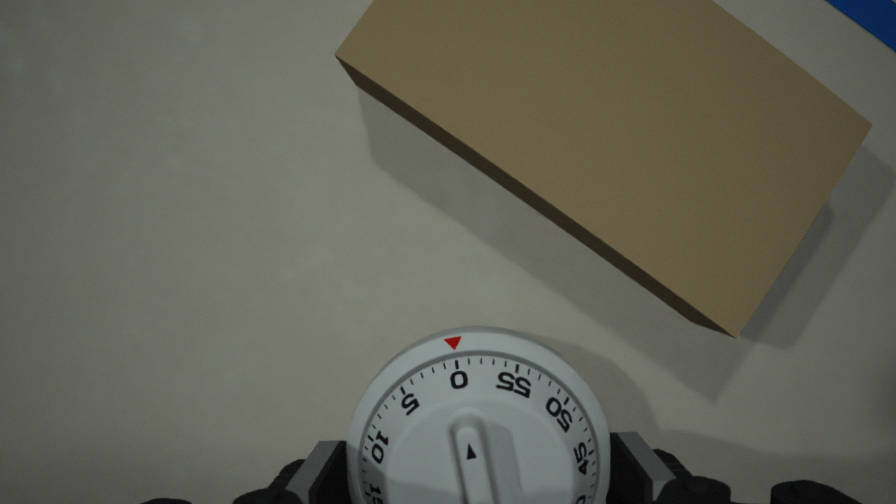

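Scene clock: 71.57 s of 5100.00 s.
left_arm: end_effector_position=(+0.4514, +0.4097, +0.4394) position_measured=3 object_status=3 end_effector_quat_wxyz=(+0.348, +0.780, +0.501, +0.136) | right_arm: end_effector_position=(+0.4477, -0.0534, +0.0223) position_measured=70 object_status=2 end_effector_quat_wxyz=(+0.001, +0.368, +0.930, +0.001)
Joint positions: left_arm=[ 0.543 -0.094 -0.775  1.769  0.648  1.075 -1.016] | right_arm=[-0.589  1.015  0.153  1.158 -0.157  0.977  0.206]
Joint velocities: left_arm=[ 0.001 -0.    -0.     0.    -0.     0.001 -0.   ] | right_arm=[ 0.    -0.    -0.    -0.001 -0.001  0.     0.002]
Joint torques (N m, as the joint torque sensors report them, + toward a larger angle): left_arm=[ 0.   -7.12  0.66 -9.95  1.66 -0.64  0.34] | right_arm=[  0.42 -25.59   1.27  -7.7   -0.36  -0.6   -0.04]
Motor temperatures (°C, as the motors report them): left_arm=[32 35 33 32 42 35 49] | right_arm=[33 35 27 30 36 39 41]
Hand target (left_arm): +0.451, +0.410, +0.439; +0.348, +0.780, +0.501, +0.136
Hand target (right_arm): +0.448, -0.053, +0.022; +0.001, +0.368, +0.930, +0.001
Off the commanded pose (left_arm): 0.000 m, 0 deg.
Off the commanded pose (right_arm): 0.000 m, 0 deg.
move: done
camera_calibration (this result's frames):
cam_left_wrist: T_world_to_cam=[[0.693341, -0.210133, 0.689291, -0.534394], [-0.423074, -0.89303, 0.153316, 0.550361], [0.583341, -0.397921, -0.708076, 0.355426], [0, 0, 0, 1]] pos_world=[0.396026, 0.520626, 0.535643]
cam_right_wrist: T_world_to_cam=[[0.70781, 0.70586, -0.0276915, -0.269552], [0.70633, -0.707755, 0.0134105, -0.302461], [-0.0101329, -0.0290514, -0.999527, 0.169391], [0, 0, 0, 1]] pos_world=[0.406146, -0.0188809, 0.165903]

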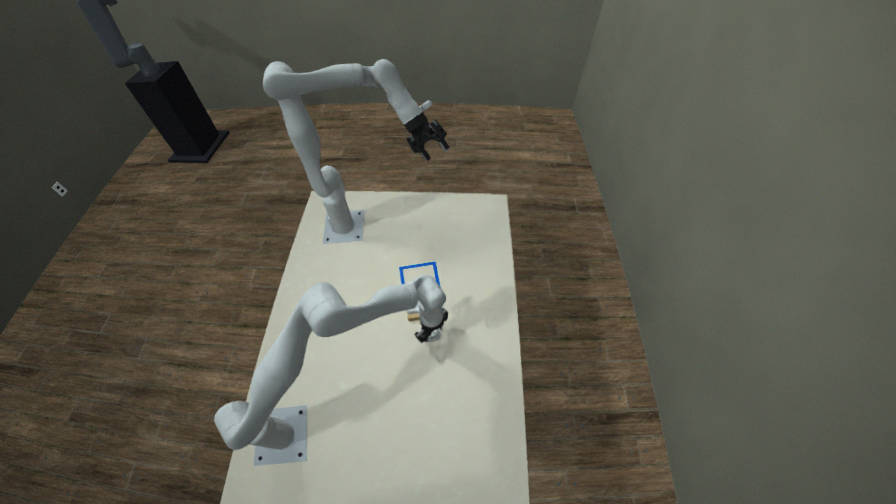

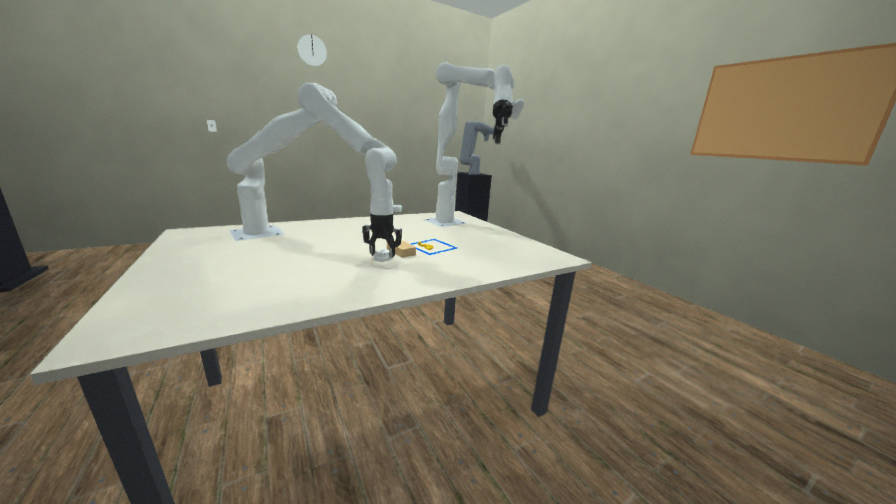

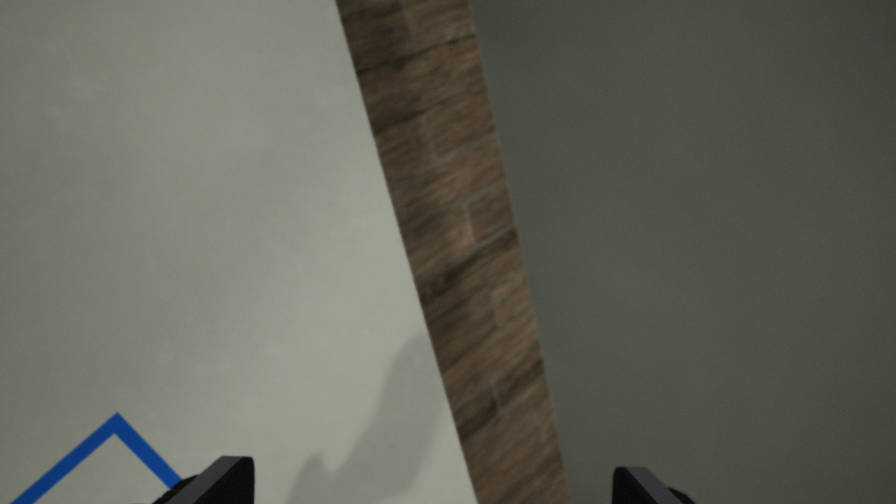

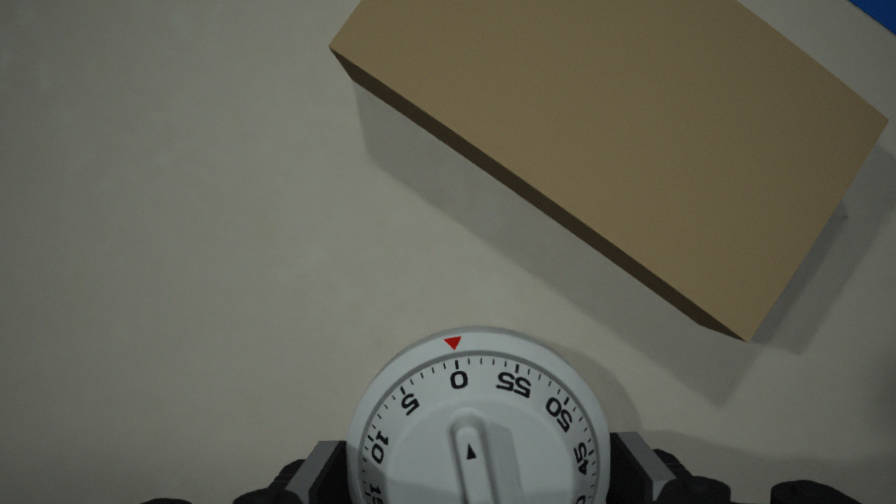

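Scene clock: 72.23 s of 5100.00 s.
left_arm: end_effector_position=(+0.4514, +0.4097, +0.4394) position_measured=3 object_status=3 end_effector_quat_wxyz=(+0.348, +0.780, +0.501, +0.136) | right_arm: end_effector_position=(+0.4477, -0.0534, +0.0223) position_measured=3 object_status=0 end_effector_quat_wxyz=(+0.001, +0.368, +0.930, +0.001)
Joint positions: left_arm=[ 0.543 -0.094 -0.775  1.769  0.648  1.075 -1.016] | right_arm=[-0.589  1.014  0.153  1.158 -0.157  0.977  0.206]
Joint velocities: left_arm=[ 0.002 -0.    -0.     0.     0.    -0.001 -0.001] | right_arm=[-0.     0.    -0.     0.001  0.    -0.    -0.   ]
Joint torques (N m, as the joint torque sensors report them, + toward a larger angle): left_arm=[ 0.1  -7.07  0.99 -9.92  1.51 -0.95 -0.01] | right_arm=[  0.23 -25.46   1.23  -7.59  -0.35  -0.5   -0.2 ]
Motor temperatures (°C, as the motors report them): left_arm=[32 35 33 32 42 35 49] | right_arm=[33 35 27 30 36 39 41]
Hand target (left_arm): +0.451, +0.410, +0.439; +0.348, +0.780, +0.501, +0.136
Hand target (right_arm): +0.448, -0.053, +0.022; +0.001, +0.368, +0.930, +0.001
Off the commanded pose (left_arm): 0.000 m, 0 deg.
Off the commanded pose (right_arm): 0.000 m, 0 deg.
move: done
camera_calibration (this result's frames):
cam_left_wrist: T_world_to_cam=[[0.693341, -0.210132, 0.689291, -0.534395], [-0.423073, -0.893031, 0.153315, 0.550362], [0.583342, -0.39792, -0.708076, 0.355425], [0, 0, 0, 1]] pos_world=[0.396027, 0.520627, 0.535643]
cam_right_wrist: T_world_to_cam=[[0.70781, 0.705861, -0.0276846, -0.269555], [0.706331, -0.707755, 0.0134109, -0.302461], [-0.0101276, -0.0290468, -0.999527, 0.169391], [0, 0, 0, 1]] pos_world=[0.406147, -0.0188797, 0.165905]

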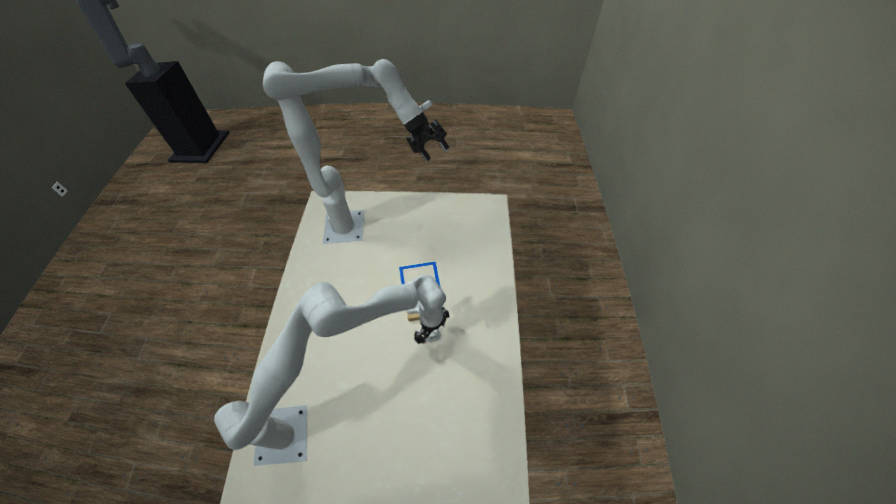

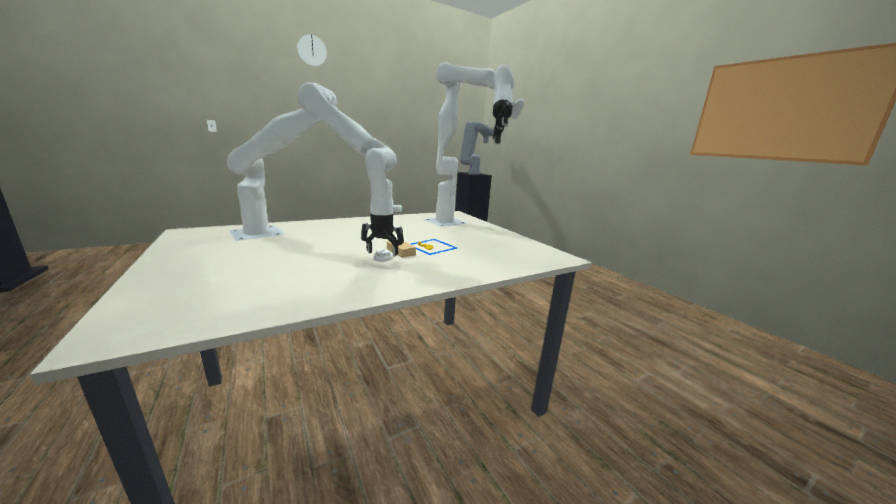

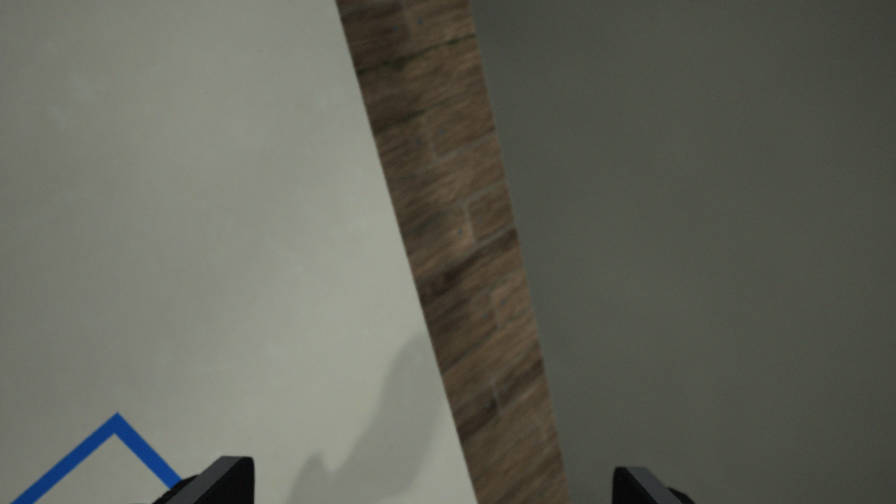

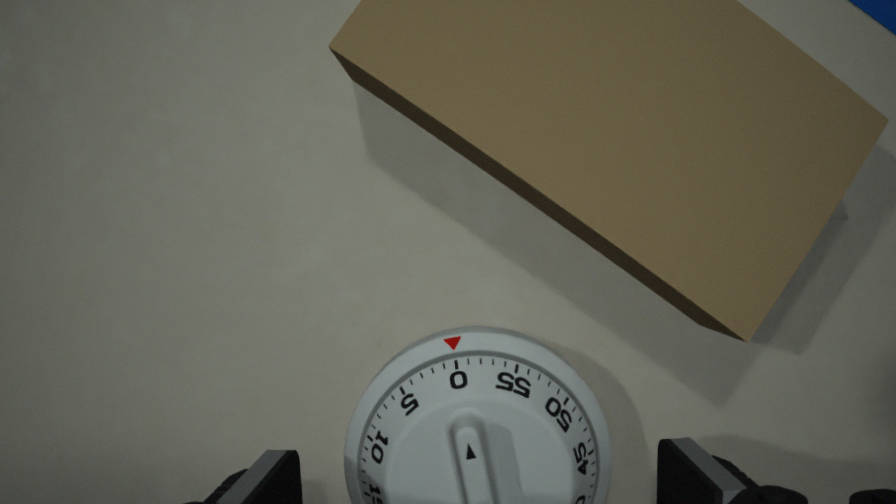

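Scene clock: 73.37 s of 5100.00 s.
left_arm: end_effector_position=(+0.4514, +0.4097, +0.4394) position_measured=3 object_status=3 end_effector_quat_wxyz=(+0.348, +0.780, +0.501, +0.136) | right_arm: end_effector_position=(+0.4472, -0.0541, +0.2024) position_measured=3 object_status=3 end_effector_quat_wxyz=(+0.001, +0.368, +0.930, +0.001)
Joint positions: left_arm=[ 0.543 -0.094 -0.775  1.769  0.648  1.075 -1.016] | right_arm=[-0.593  0.824  0.183  0.945 -0.135  1.38   0.183]
Joint velocities: left_arm=[-0.001  0.     0.     0.    -0.    -0.001 -0.   ] | right_arm=[ 0.     0.002  0.    -0.002  0.001  0.    -0.   ]
Joint torques (N m, as the joint torque sensors report them, + toward a larger angle): left_arm=[  0.16  -6.81   0.92 -10.03   1.44  -0.94   0.02] | right_arm=[  0.28 -24.49   1.12  -8.8   -0.29  -0.51  -0.15]
Motor temperatures (°C, as the motors report them): left_arm=[32 35 33 32 42 35 49] | right_arm=[33 35 27 30 36 39 41]
Hand target (left_arm): +0.451, +0.410, +0.439; +0.348, +0.780, +0.501, +0.136
Hand target (right_arm): +0.447, -0.054, +0.202; +0.001, +0.368, +0.930, +0.001
Off the commanded pose (left_arm): 0.000 m, 0 deg.
Off the commanded pose (right_arm): 0.000 m, 0 deg.
move: done
camera_calibration (this result's frames):
cam_left_wrist: T_world_to_cam=[[0.693341, -0.210132, 0.689291, -0.534395], [-0.423072, -0.893031, 0.153314, 0.550362], [0.583343, -0.397919, -0.708076, 0.355424], [0, 0, 0, 1]] pos_world=[0.396027, 0.520627, 0.535643]
cam_right_wrist: T_world_to_cam=[[0.708173, 0.705504, -0.0274888, -0.263946], [0.705974, -0.708099, 0.0139971, -0.304972], [-0.00958982, -0.0293187, -0.999524, 0.34915], [0, 0, 0, 1]] pos_world=[0.40557, -0.0194991, 0.345997]

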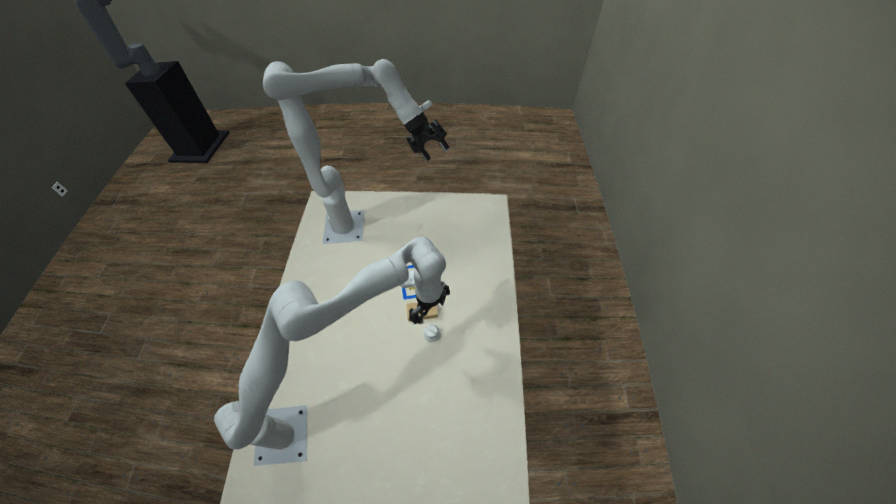

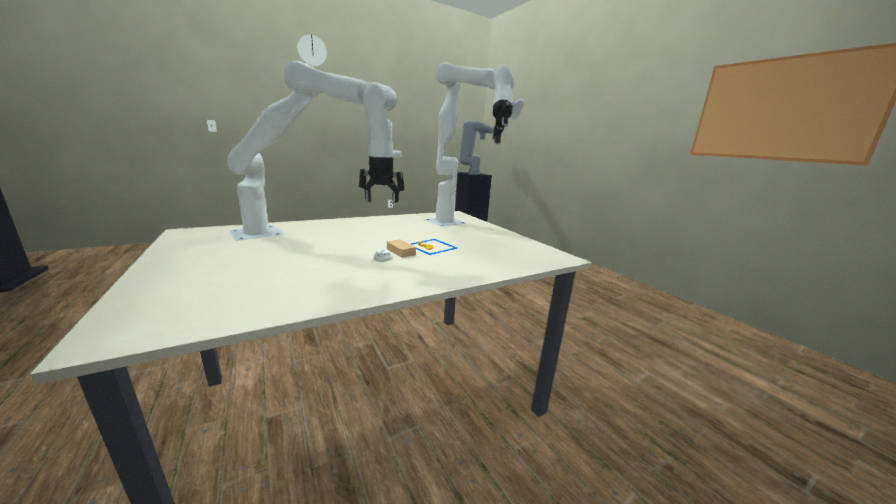

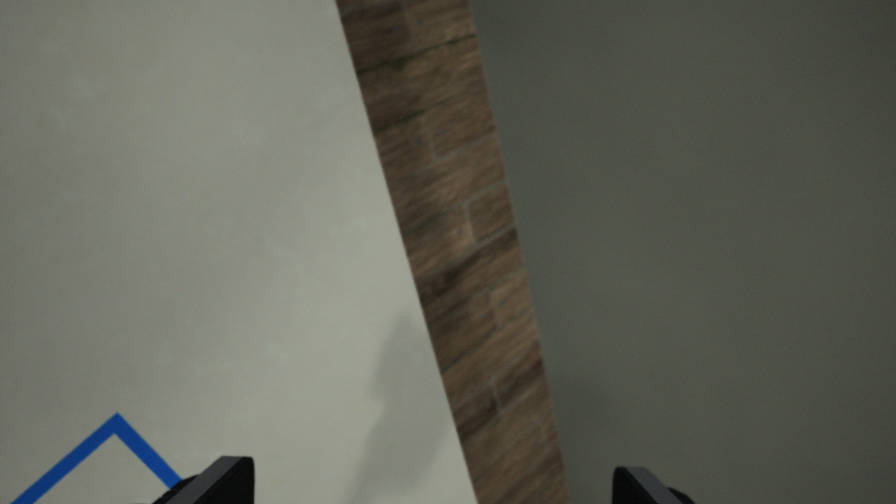

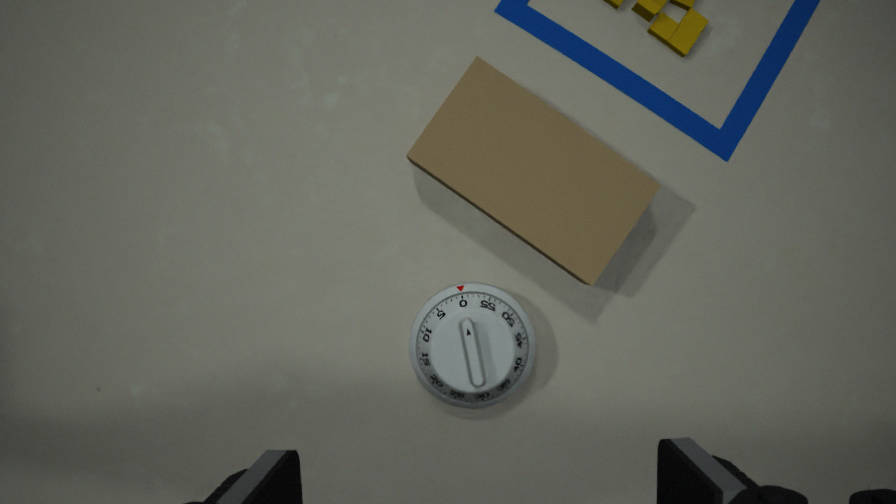

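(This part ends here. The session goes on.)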